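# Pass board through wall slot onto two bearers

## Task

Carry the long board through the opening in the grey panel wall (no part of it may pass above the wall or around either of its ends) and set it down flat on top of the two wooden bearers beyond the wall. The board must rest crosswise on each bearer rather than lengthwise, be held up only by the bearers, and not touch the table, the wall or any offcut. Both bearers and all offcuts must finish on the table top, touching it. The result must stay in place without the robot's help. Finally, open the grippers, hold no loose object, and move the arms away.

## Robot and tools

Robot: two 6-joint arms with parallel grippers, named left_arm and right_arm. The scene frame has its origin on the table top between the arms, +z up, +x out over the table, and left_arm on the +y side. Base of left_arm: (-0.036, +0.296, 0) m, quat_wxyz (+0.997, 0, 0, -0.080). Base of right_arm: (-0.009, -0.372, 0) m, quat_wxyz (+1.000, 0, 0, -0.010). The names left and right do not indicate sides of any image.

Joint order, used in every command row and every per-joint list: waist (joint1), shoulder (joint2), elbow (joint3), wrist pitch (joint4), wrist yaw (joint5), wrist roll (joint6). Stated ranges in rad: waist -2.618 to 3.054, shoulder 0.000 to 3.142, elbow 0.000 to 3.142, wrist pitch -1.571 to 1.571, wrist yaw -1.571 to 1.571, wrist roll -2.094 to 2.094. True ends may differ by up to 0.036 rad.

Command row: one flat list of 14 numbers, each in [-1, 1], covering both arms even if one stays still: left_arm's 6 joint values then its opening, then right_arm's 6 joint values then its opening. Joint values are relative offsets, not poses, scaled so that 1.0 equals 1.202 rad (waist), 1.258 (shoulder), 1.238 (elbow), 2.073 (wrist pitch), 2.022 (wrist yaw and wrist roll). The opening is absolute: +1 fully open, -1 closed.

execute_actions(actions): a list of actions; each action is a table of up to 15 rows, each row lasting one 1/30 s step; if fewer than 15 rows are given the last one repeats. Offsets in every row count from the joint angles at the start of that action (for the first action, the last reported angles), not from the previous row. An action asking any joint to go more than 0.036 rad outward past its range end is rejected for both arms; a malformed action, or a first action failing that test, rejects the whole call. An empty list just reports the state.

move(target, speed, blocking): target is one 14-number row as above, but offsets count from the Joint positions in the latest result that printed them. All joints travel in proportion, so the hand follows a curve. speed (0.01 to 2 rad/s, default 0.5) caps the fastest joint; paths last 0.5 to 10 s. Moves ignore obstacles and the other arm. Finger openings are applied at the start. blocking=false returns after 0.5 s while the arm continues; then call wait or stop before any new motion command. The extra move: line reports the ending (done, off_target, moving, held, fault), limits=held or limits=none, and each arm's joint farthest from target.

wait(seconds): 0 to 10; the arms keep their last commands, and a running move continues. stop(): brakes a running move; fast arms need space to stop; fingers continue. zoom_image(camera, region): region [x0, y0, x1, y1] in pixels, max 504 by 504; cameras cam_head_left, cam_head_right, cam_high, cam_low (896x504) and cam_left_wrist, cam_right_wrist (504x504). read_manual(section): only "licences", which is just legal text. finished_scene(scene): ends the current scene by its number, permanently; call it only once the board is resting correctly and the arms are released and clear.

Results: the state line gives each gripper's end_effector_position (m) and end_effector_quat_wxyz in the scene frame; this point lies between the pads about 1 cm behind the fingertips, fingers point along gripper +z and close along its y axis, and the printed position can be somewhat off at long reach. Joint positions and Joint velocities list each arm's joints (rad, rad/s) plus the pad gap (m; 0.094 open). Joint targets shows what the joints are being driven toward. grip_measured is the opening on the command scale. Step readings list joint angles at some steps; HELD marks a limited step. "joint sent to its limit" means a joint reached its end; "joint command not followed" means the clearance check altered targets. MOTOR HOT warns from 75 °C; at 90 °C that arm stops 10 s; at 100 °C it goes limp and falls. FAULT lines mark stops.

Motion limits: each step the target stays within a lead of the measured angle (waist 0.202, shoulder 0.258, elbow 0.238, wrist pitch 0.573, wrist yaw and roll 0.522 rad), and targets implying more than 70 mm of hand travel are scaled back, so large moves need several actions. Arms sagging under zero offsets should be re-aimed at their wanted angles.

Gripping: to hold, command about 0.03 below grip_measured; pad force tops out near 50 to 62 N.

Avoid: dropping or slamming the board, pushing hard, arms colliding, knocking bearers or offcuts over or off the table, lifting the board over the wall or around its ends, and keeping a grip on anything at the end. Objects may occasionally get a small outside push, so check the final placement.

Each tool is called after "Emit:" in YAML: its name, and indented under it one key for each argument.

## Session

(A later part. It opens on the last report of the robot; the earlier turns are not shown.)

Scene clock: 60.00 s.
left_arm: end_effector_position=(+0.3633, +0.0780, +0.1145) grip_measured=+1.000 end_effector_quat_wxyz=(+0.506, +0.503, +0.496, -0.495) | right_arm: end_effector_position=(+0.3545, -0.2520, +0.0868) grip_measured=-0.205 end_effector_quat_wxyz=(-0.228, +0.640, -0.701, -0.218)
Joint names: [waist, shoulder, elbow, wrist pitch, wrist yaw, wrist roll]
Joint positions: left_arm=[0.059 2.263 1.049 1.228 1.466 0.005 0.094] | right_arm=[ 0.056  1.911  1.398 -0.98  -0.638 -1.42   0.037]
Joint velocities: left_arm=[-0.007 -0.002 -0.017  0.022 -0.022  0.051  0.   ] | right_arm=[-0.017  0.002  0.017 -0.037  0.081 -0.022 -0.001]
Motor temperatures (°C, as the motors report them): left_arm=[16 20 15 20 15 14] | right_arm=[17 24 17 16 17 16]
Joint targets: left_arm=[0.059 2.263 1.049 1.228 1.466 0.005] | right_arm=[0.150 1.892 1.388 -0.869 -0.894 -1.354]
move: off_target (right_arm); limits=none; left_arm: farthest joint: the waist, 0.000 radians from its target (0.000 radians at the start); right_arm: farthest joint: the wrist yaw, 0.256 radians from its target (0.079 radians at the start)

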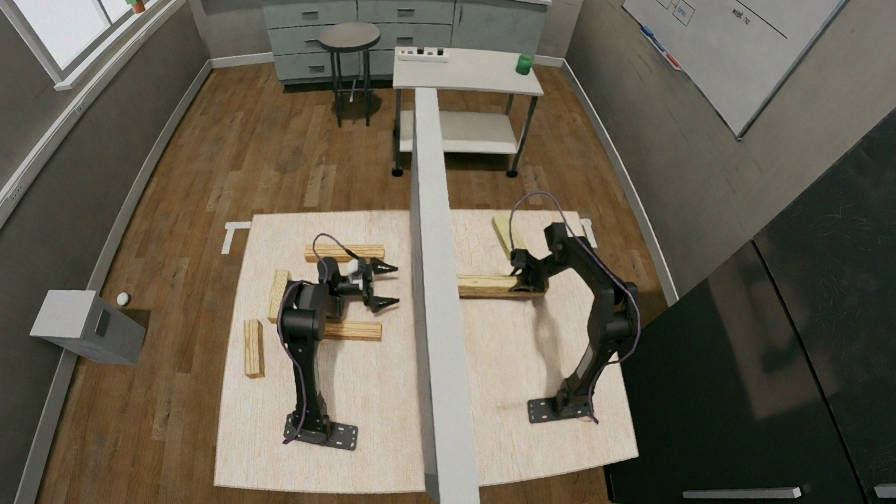

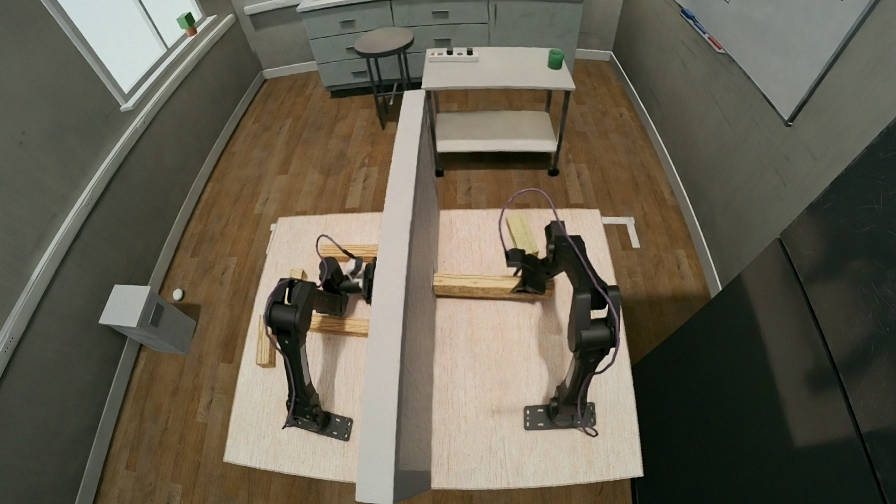

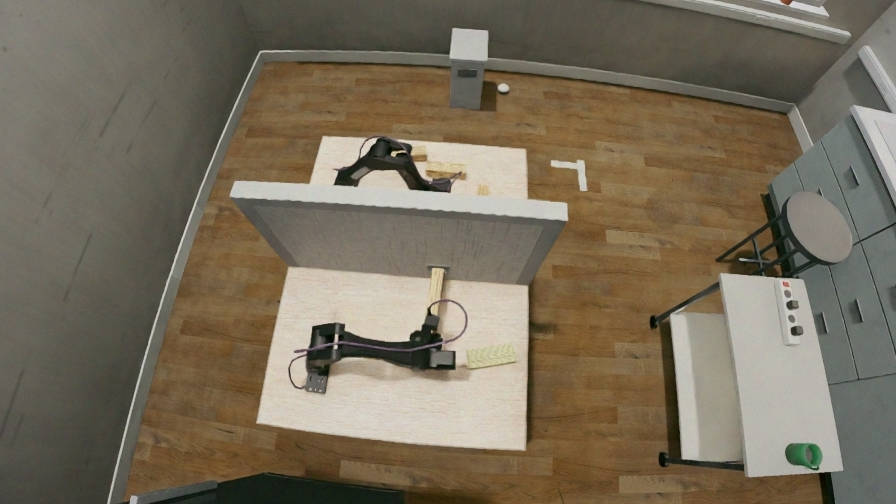

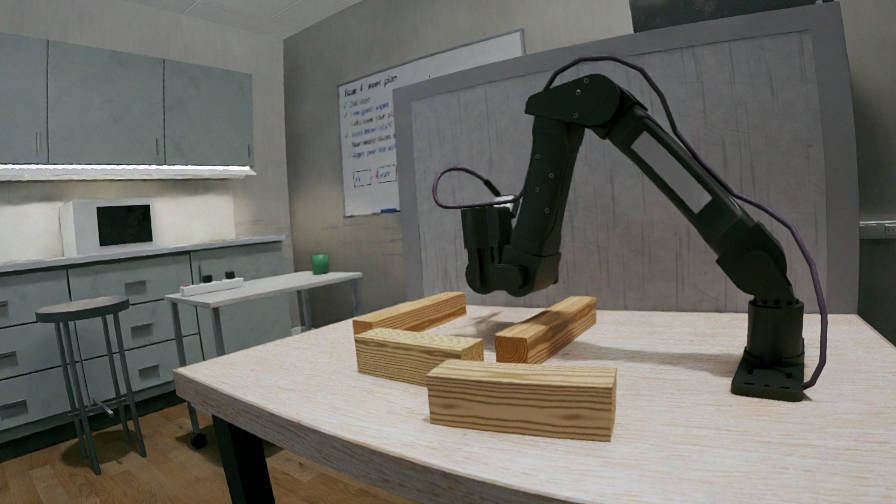

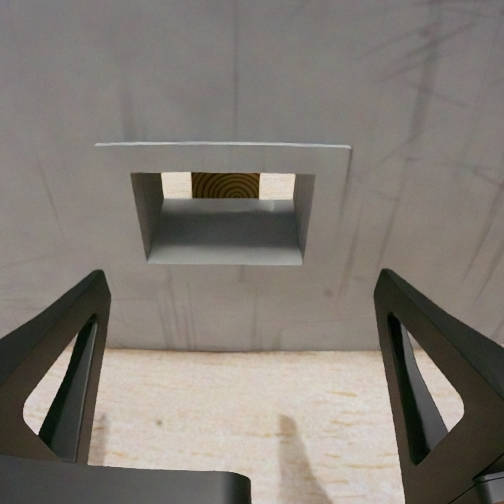

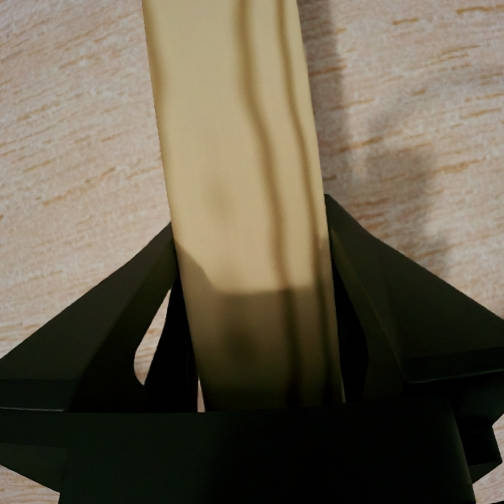

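Emit:
move:
  target: [0, 0, 0, 0, 0, 0, 1, -0.118, 0.077, 0.139, -0.115, -0.133, -0.14, -0.3]
  speed: 0.4

Scene clock: 62.80 s.
left_arm: end_effector_position=(+0.3633, +0.0780, +0.1145) grip_measured=+1.000 end_effector_quat_wxyz=(+0.506, +0.503, +0.496, -0.495) | right_arm: end_effector_position=(+0.3591, -0.2789, +0.1056) grip_measured=-0.205 end_effector_quat_wxyz=(-0.278, +0.642, -0.657, -0.283)
Joint names: [waist, shoulder, elbow, wrist pitch, wrist yaw, wrist roll]
Joint positions: left_arm=[0.059 2.263 1.049 1.228 1.466 0.005 0.094] | right_arm=[-0.081  2.009  1.529 -1.196 -0.81  -1.696  0.037]
Joint velocities: left_arm=[-0.002  0.012  0.007 -0.007  0.007 -0.066  0.   ] | right_arm=[ 0.002 -0.012  0.012 -0.022 -0.051  0.007 -0.001]
Motor temperatures (°C, as the motors report them): left_arm=[16 20 15 20 15 14] | right_arm=[18 24 17 17 18 16]
Joint targets: left_arm=[0.059 2.263 1.049 1.228 1.466 0.005] | right_arm=[-0.086 2.008 1.570 -1.219 -0.907 -1.703]
move: off_target (right_arm); limits=none; left_arm: farthest joint: the waist, 0.000 radians from its target (0.000 radians at the start); right_arm: farthest joint: the wrist yaw, 0.097 radians from its target (0.269 radians at the start)

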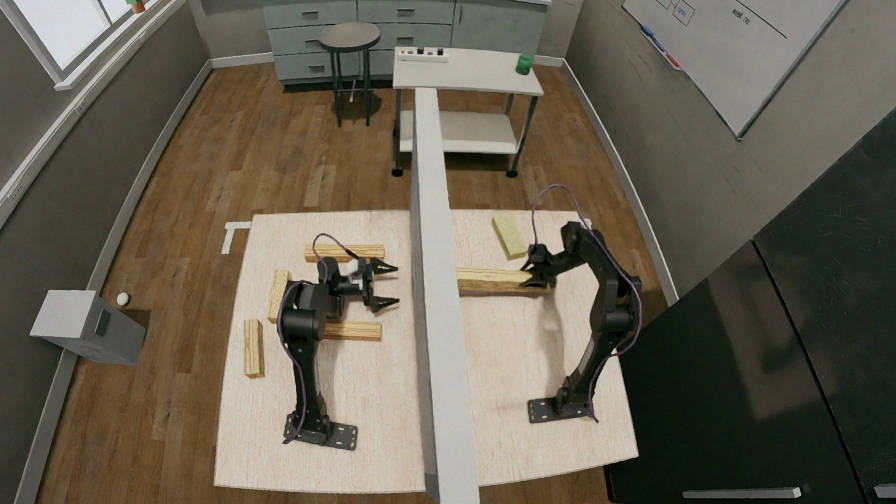

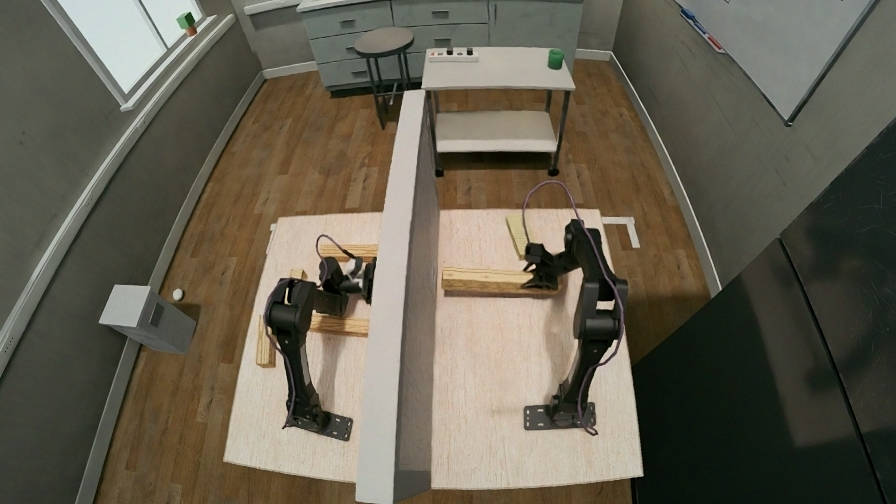

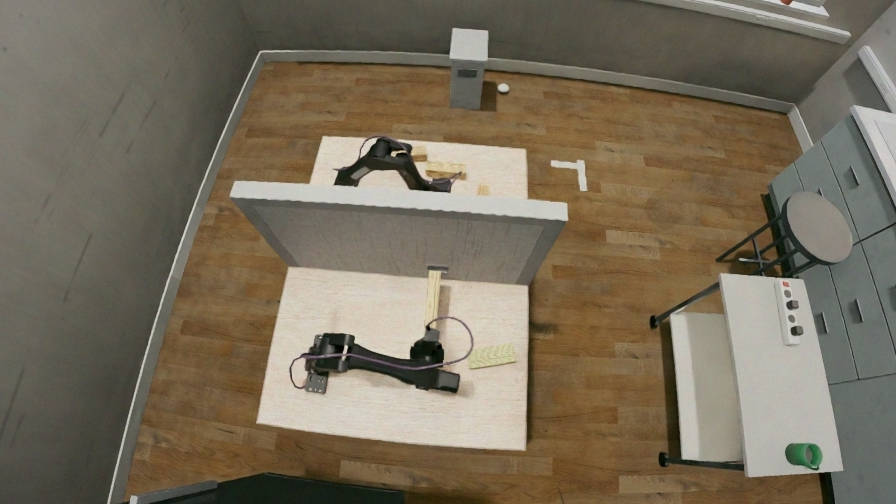

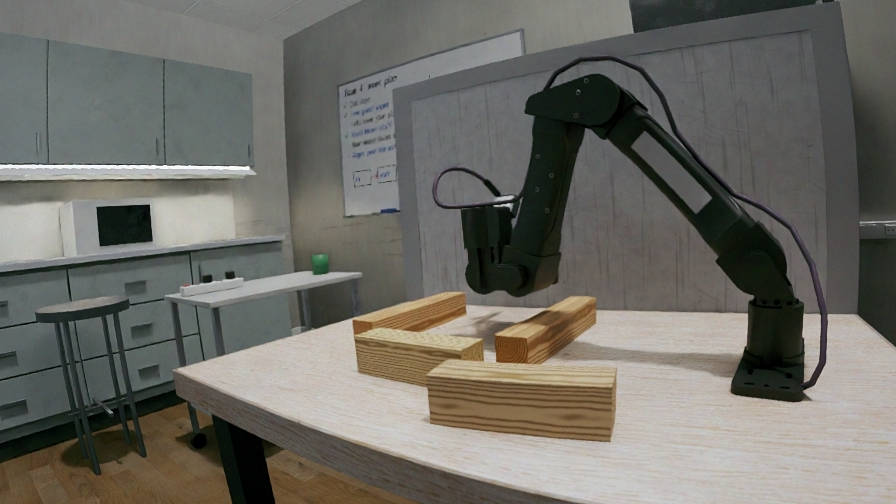

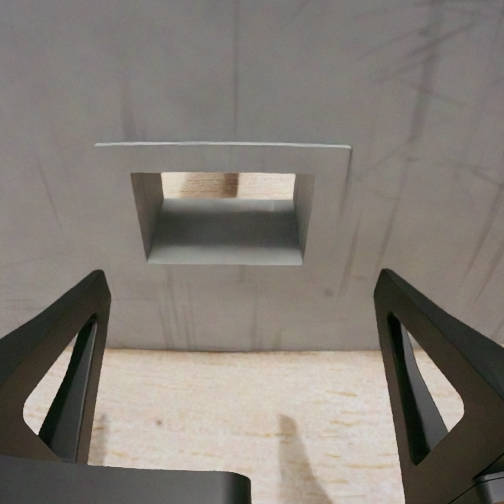

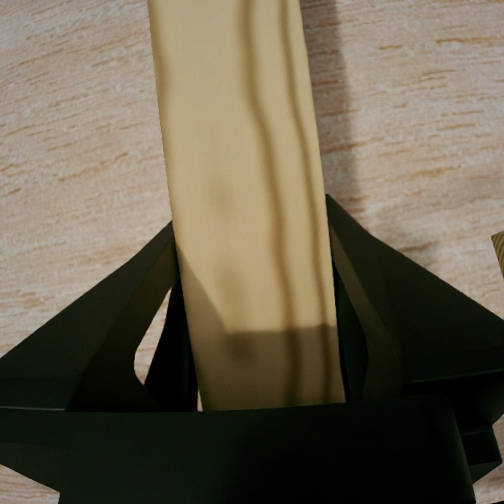

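Emit:
move:
  target: [0, 0, 0, 0, 0, 0, 1, 0.073, -0.055, -0.059, 0.081, -0.053, 0.068, -0.3]
  speed: 0.25

Scene clock: 64.70 s.
left_arm: end_effector_position=(+0.3633, +0.0780, +0.1145) grip_measured=+1.000 end_effector_quat_wxyz=(+0.506, +0.503, +0.496, -0.495) | right_arm: end_effector_position=(+0.3642, -0.2527, +0.0998) grip_measured=-0.205 end_effector_quat_wxyz=(-0.284, +0.647, -0.656, -0.267)
Joint names: [waist, shoulder, elbow, wrist pitch, wrist yaw, wrist roll]
Joint positions: left_arm=[0.059 2.263 1.049 1.228 1.466 0.005 0.094] | right_arm=[-0.005  1.977  1.468 -1.049 -0.8   -1.577  0.037]
Joint velocities: left_arm=[ 0.002  0.002 -0.007  0.066  0.007 -0.022  0.   ] | right_arm=[ 0.012  0.012 -0.017  0.007  0.007 -0.051 -0.001]
Motor temperatures (°C, as the motors report them): left_arm=[16 20 15 20 15 14] | right_arm=[17 24 17 17 17 16]
Joint targets: left_arm=[0.059 2.263 1.049 1.228 1.466 0.005] | right_arm=[0.007 1.940 1.456 -1.028 -0.917 -1.558]
move: off_target (right_arm); limits=none; left_arm: farthest joint: the waist, 0.000 radians from its target (0.000 radians at the start); right_arm: farthest joint: the wrist yaw, 0.117 radians from its target (0.107 radians at the start)

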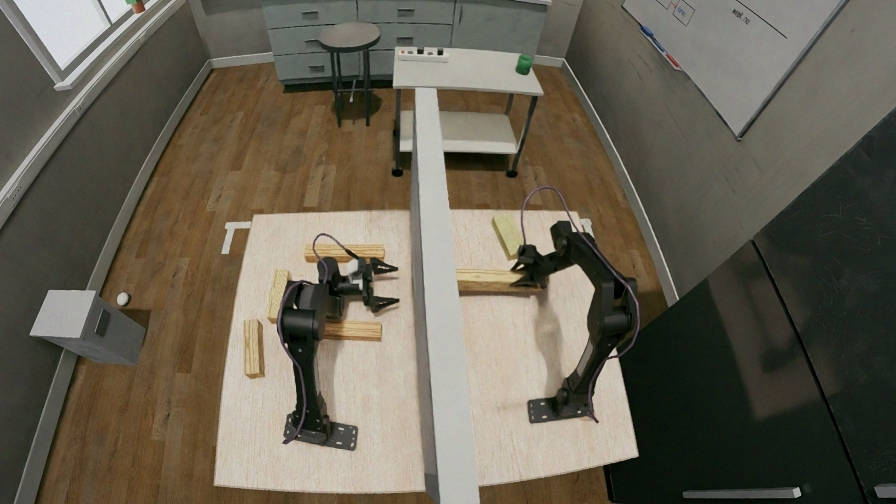

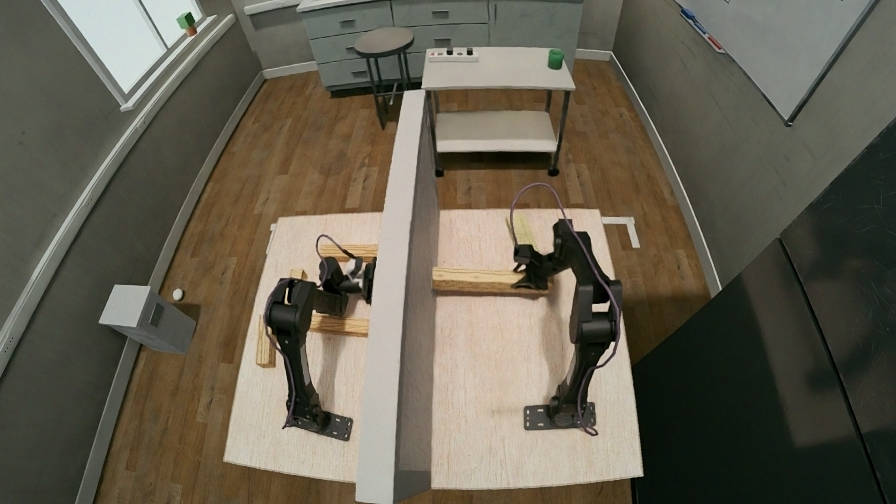

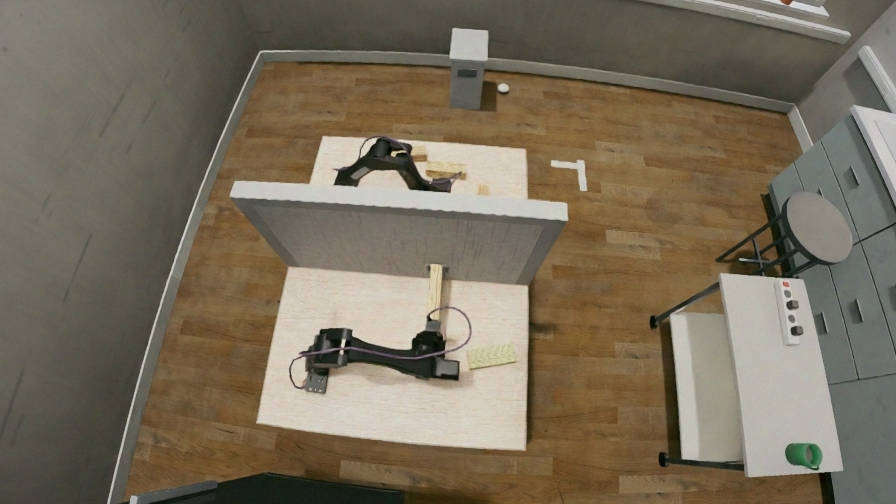

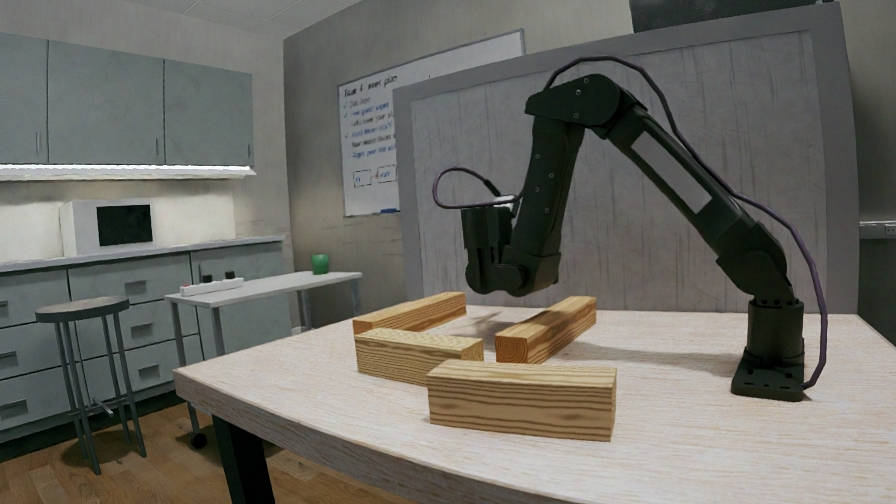

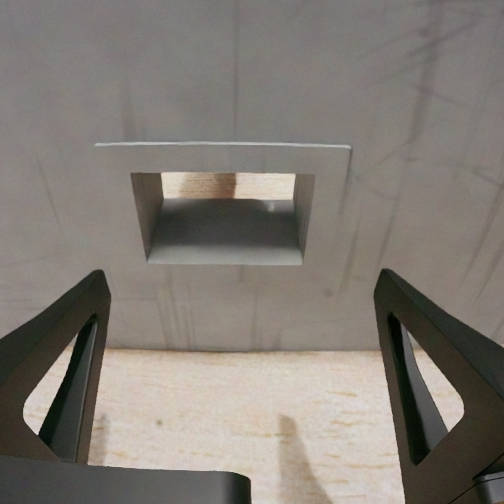

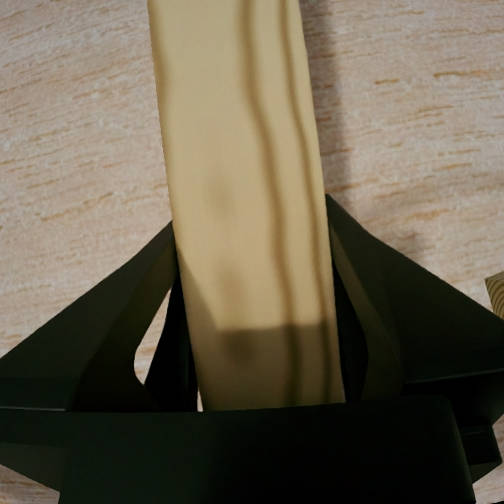

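Emit:
zoom_image:
  camera: "cam_head_right"
  region: [400, 200, 600, 330]

Region (400, 200, 600, 330) of cam_head_right's 896x504 image, scaled by 2.520, with more detail than that image has; it fills the top 328 rows of this view, and the rest is white.

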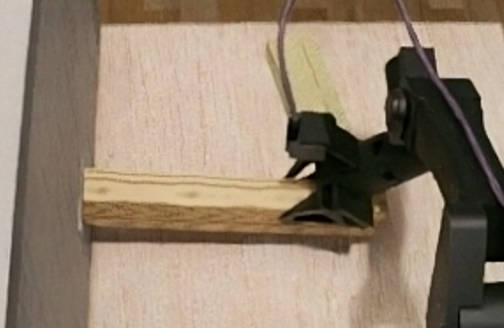

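Emit:
move:
  target: [0, 0, 0, 0, 0, 0, 1, 0.01, 0.0135, -0.028, 0.029, -0.058, 0.009, -0.3]
  speed: 0.2

Scene clock: 67.57 s.
left_arm: end_effector_position=(+0.3633, +0.0780, +0.1145) grip_measured=+1.000 end_effector_quat_wxyz=(+0.506, +0.503, +0.496, -0.495) | right_arm: end_effector_position=(+0.3663, -0.2517, +0.0905) grip_measured=-0.205 end_effector_quat_wxyz=(-0.288, +0.643, -0.657, -0.268)
Joint names: [waist, shoulder, elbow, wrist pitch, wrist yaw, wrist roll]
Joint positions: left_arm=[0.059 2.263 1.049 1.228 1.466 0.005 0.094] | right_arm=[-0.005  1.989  1.442 -1.001 -0.808 -1.567  0.037]
Joint velocities: left_arm=[-0.002 -0.007 -0.002  0.022  0.007  0.022  0.   ] | right_arm=[ 0.002 -0.007 -0.002 -0.022 -0.007  0.037  0.   ]
Motor temperatures (°C, as the motors report them): left_arm=[16 20 15 20 15 14] | right_arm=[17 24 16 17 17 16]
Joint targets: left_arm=[0.059 2.263 1.049 1.228 1.466 0.005] | right_arm=[0.007 1.994 1.433 -0.989 -0.918 -1.559]
move: off_target (right_arm); limits=none; left_arm: farthest joint: the waist, 0.000 radians from its target (0.000 radians at the start); right_arm: farthest joint: the wrist yaw, 0.109 radians from its target (0.117 radians at the start)

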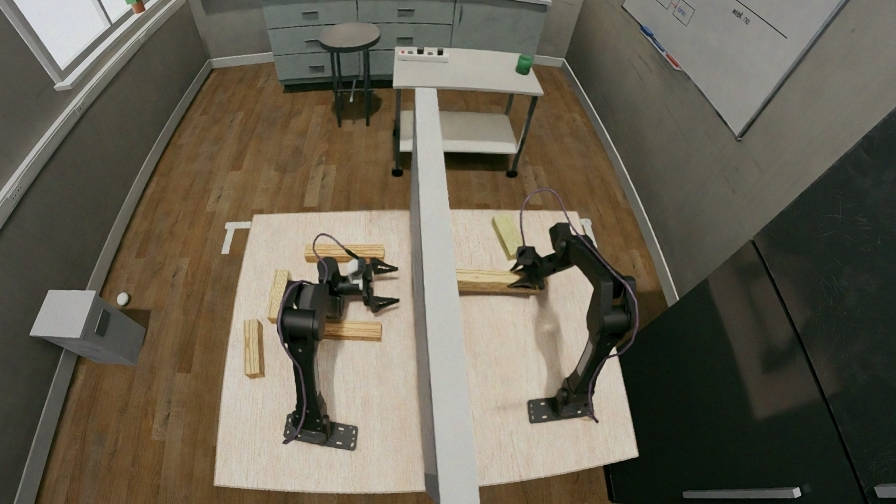

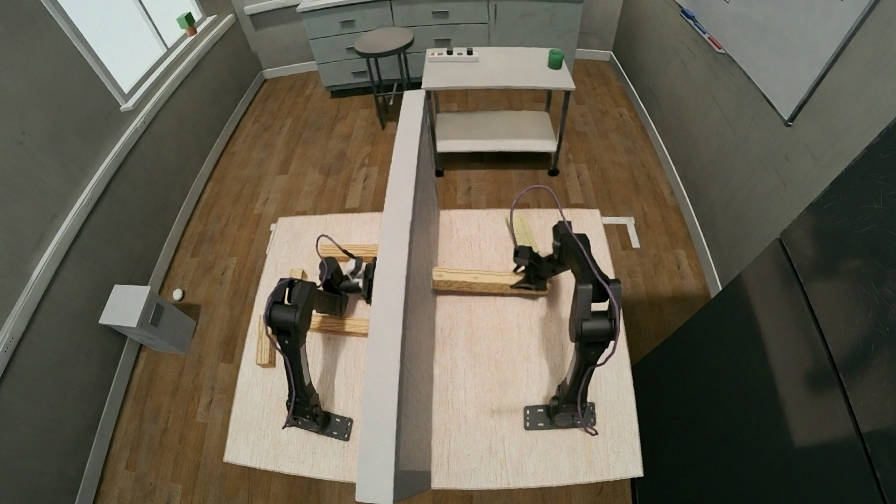

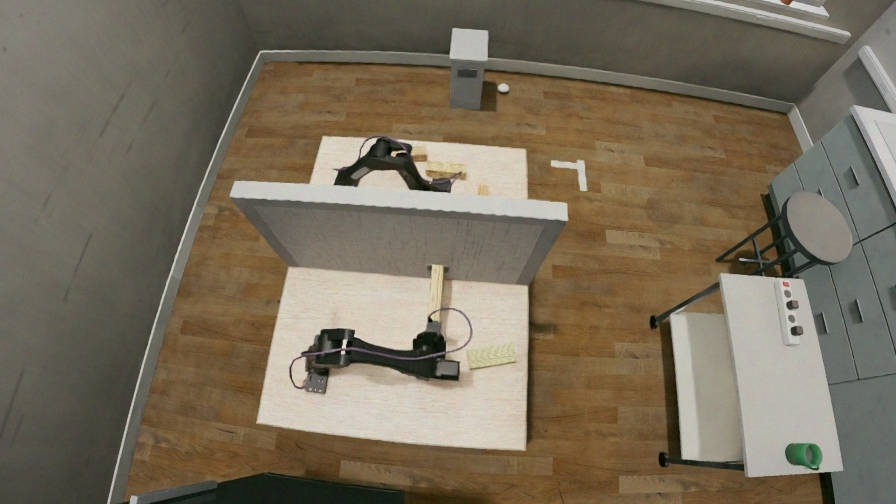

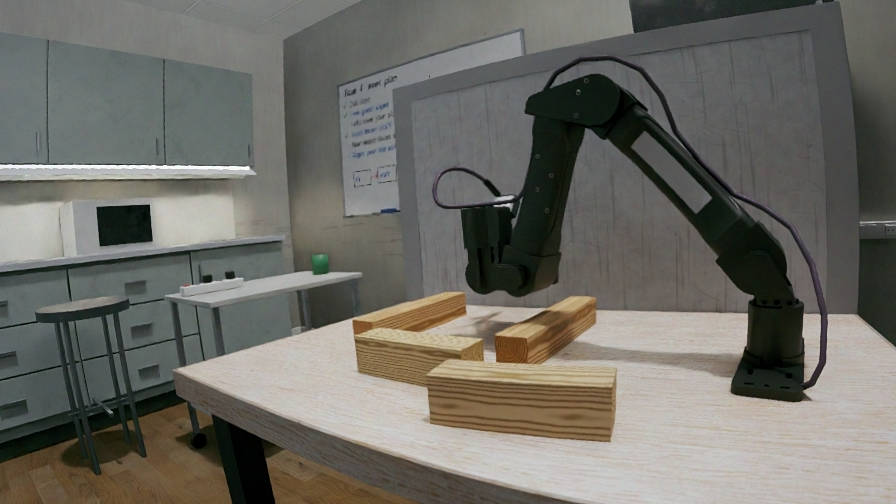

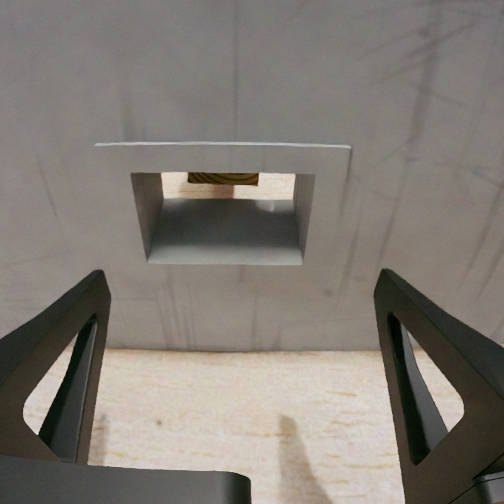

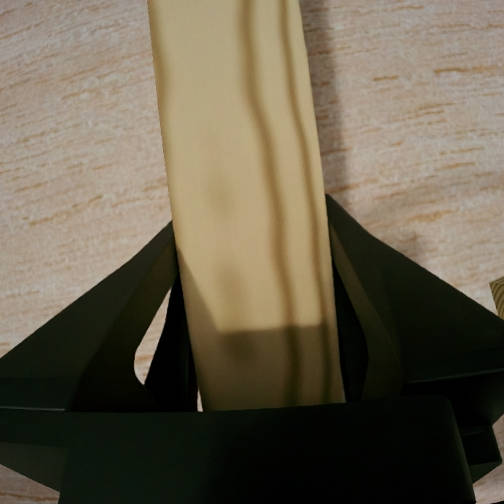

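Emit:
move:
  target: [0, 0, 0, 0, 0, 0, 1, 0.124, -0.037, -0.038, 0.086, -0.055, 0.101, -0.3]
  speed: 0.25

Scene clock: 69.37 s.
left_arm: end_effector_position=(+0.3633, +0.0780, +0.1145) grip_measured=+1.000 end_effector_quat_wxyz=(+0.506, +0.503, +0.496, -0.495) | right_arm: end_effector_position=(+0.3644, -0.2443, +0.0627) grip_measured=-0.205 end_effector_quat_wxyz=(-0.236, +0.649, -0.687, -0.227)
Joint names: [waist, shoulder, elbow, wrist pitch, wrist yaw, wrist roll]
Joint positions: left_arm=[0.059 2.263 1.049 1.228 1.466 0.005 0.094] | right_arm=[ 0.066  1.986  1.392 -0.903 -0.663 -1.443  0.037]
Joint velocities: left_arm=[-0.002  0.012 -0.017 -0.007 -0.022 -0.037  0.   ] | right_arm=[-0.012  0.002 -0.007 -0.066 -0.007 -0.007 -0.   ]
Motor temperatures (°C, as the motors report them): left_arm=[16 20 15 20 15 14] | right_arm=[18 24 16 17 18 16]
Joint targets: left_arm=[0.059 2.263 1.049 1.228 1.466 0.005] | right_arm=[0.144 1.943 1.395 -0.823 -0.920 -1.363]
move: off_target (right_arm); limits=none; left_arm: farthest joint: the waist, 0.000 radians from its target (0.000 radians at the start); right_arm: farthest joint: the wrist yaw, 0.256 radians from its target (0.111 radians at the start)

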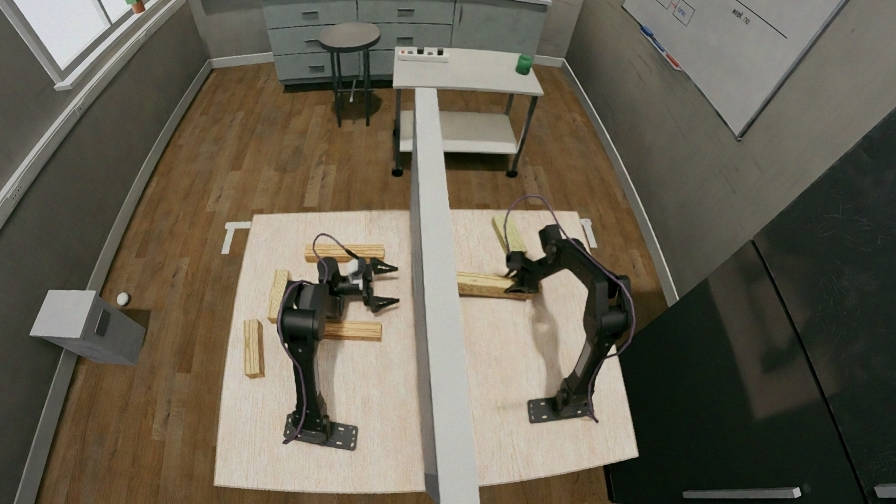

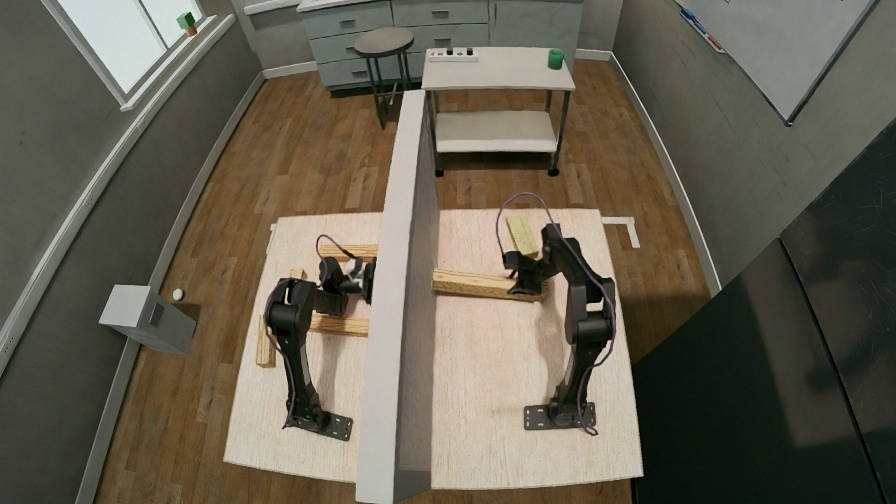

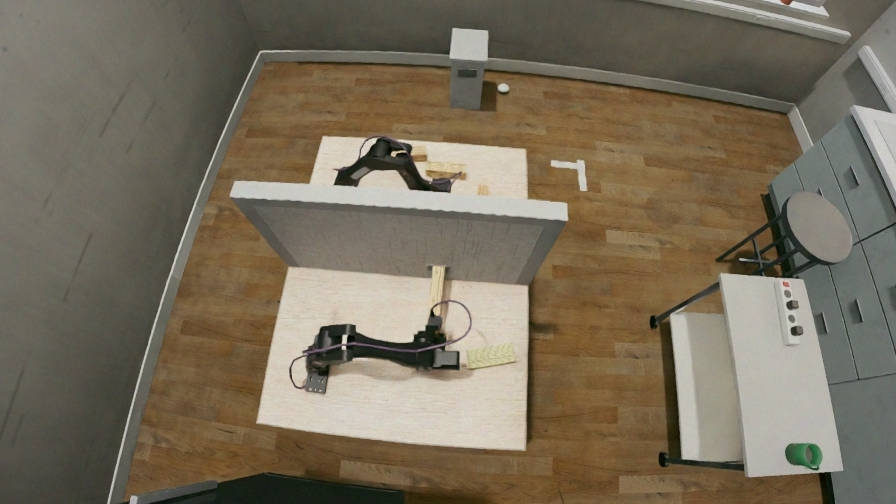

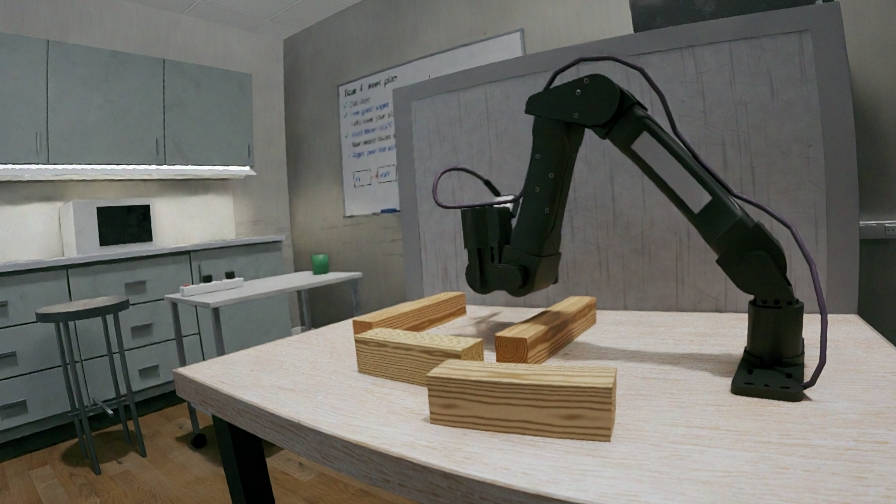

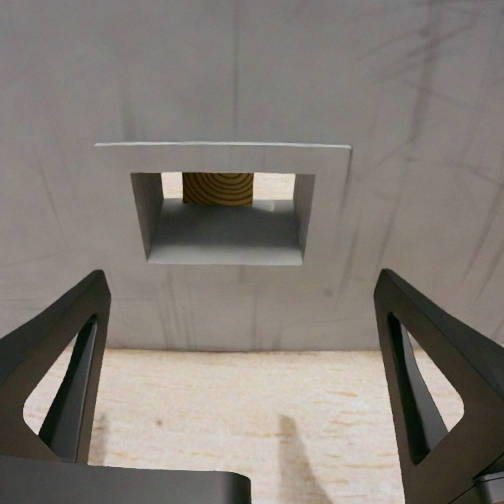

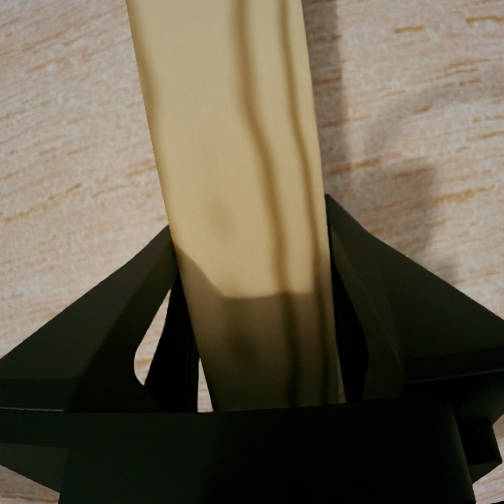

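Emit:
move:
  target: [0, 0, 0, 0, 0, 0, 1, -0.18, 0.085, -0.033, -0.045, -0.119, -0.177, -0.3]
  speed: 0.4

Scene clock: 71.60 s.
left_arm: end_effector_position=(+0.3633, +0.0780, +0.1145) grip_measured=+1.000 end_effector_quat_wxyz=(+0.506, +0.503, +0.496, -0.495) | right_arm: end_effector_position=(+0.3569, -0.3013, +0.0398) grip_measured=-0.205 end_effector_quat_wxyz=(-0.292, +0.649, -0.650, -0.268)
Joint names: [waist, shoulder, elbow, wrist pitch, wrist yaw, wrist roll]
Joint positions: left_arm=[0.059 2.263 1.049 1.228 1.466 0.005 0.094] | right_arm=[-0.144  2.088  1.368 -0.98  -0.808 -1.79   0.037]
Joint velocities: left_arm=[0.012 0.027 0.027 0.007 0.007 0.022 0.   ] | right_arm=[ 0.012 -0.022  0.012  0.007 -0.007  0.022  0.   ]
Motor temperatures (°C, as the motors report them): left_arm=[16 20 15 20 15 14] | right_arm=[18 24 16 17 18 16]
Joint targets: left_arm=[0.059 2.263 1.049 1.228 1.466 0.005] | right_arm=[-0.151 2.093 1.351 -0.996 -0.904 -1.800]
move: off_target (right_arm); limits=none; left_arm: farthest joint: the waist, 0.000 radians from its target (0.000 radians at the start); right_arm: farthest joint: the wrist yaw, 0.096 radians from its target (0.240 radians at the start)

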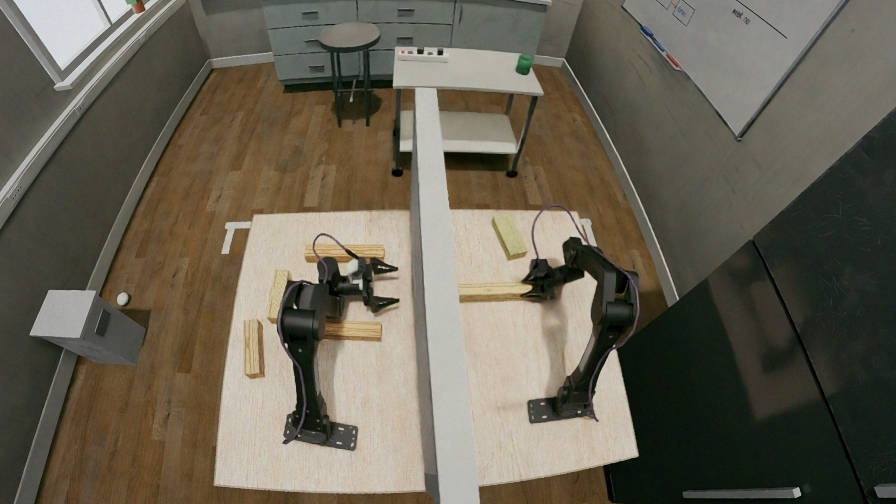

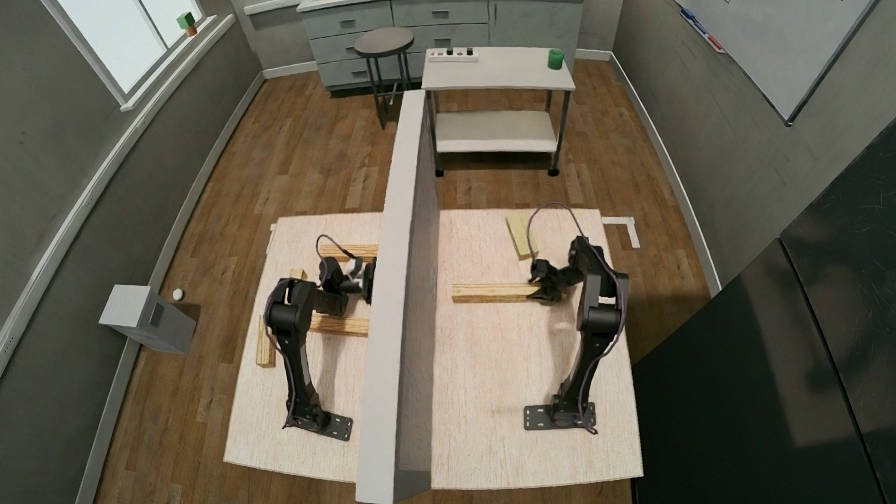

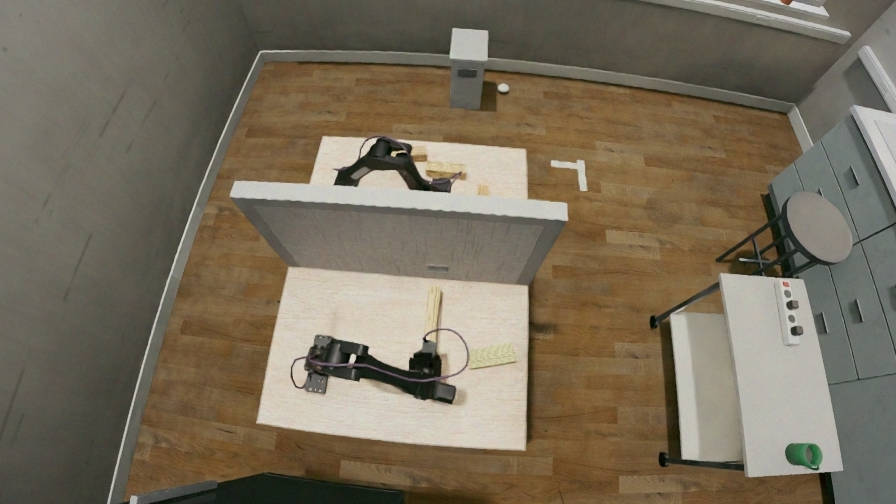

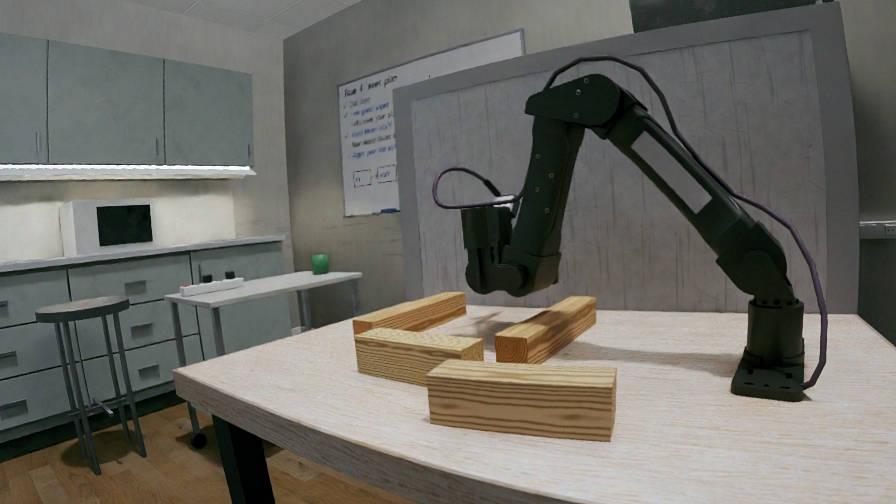

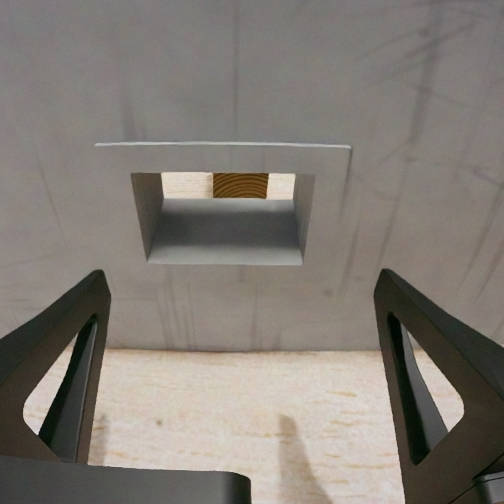

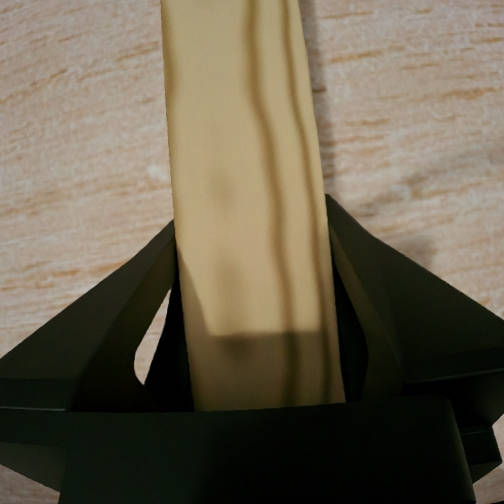

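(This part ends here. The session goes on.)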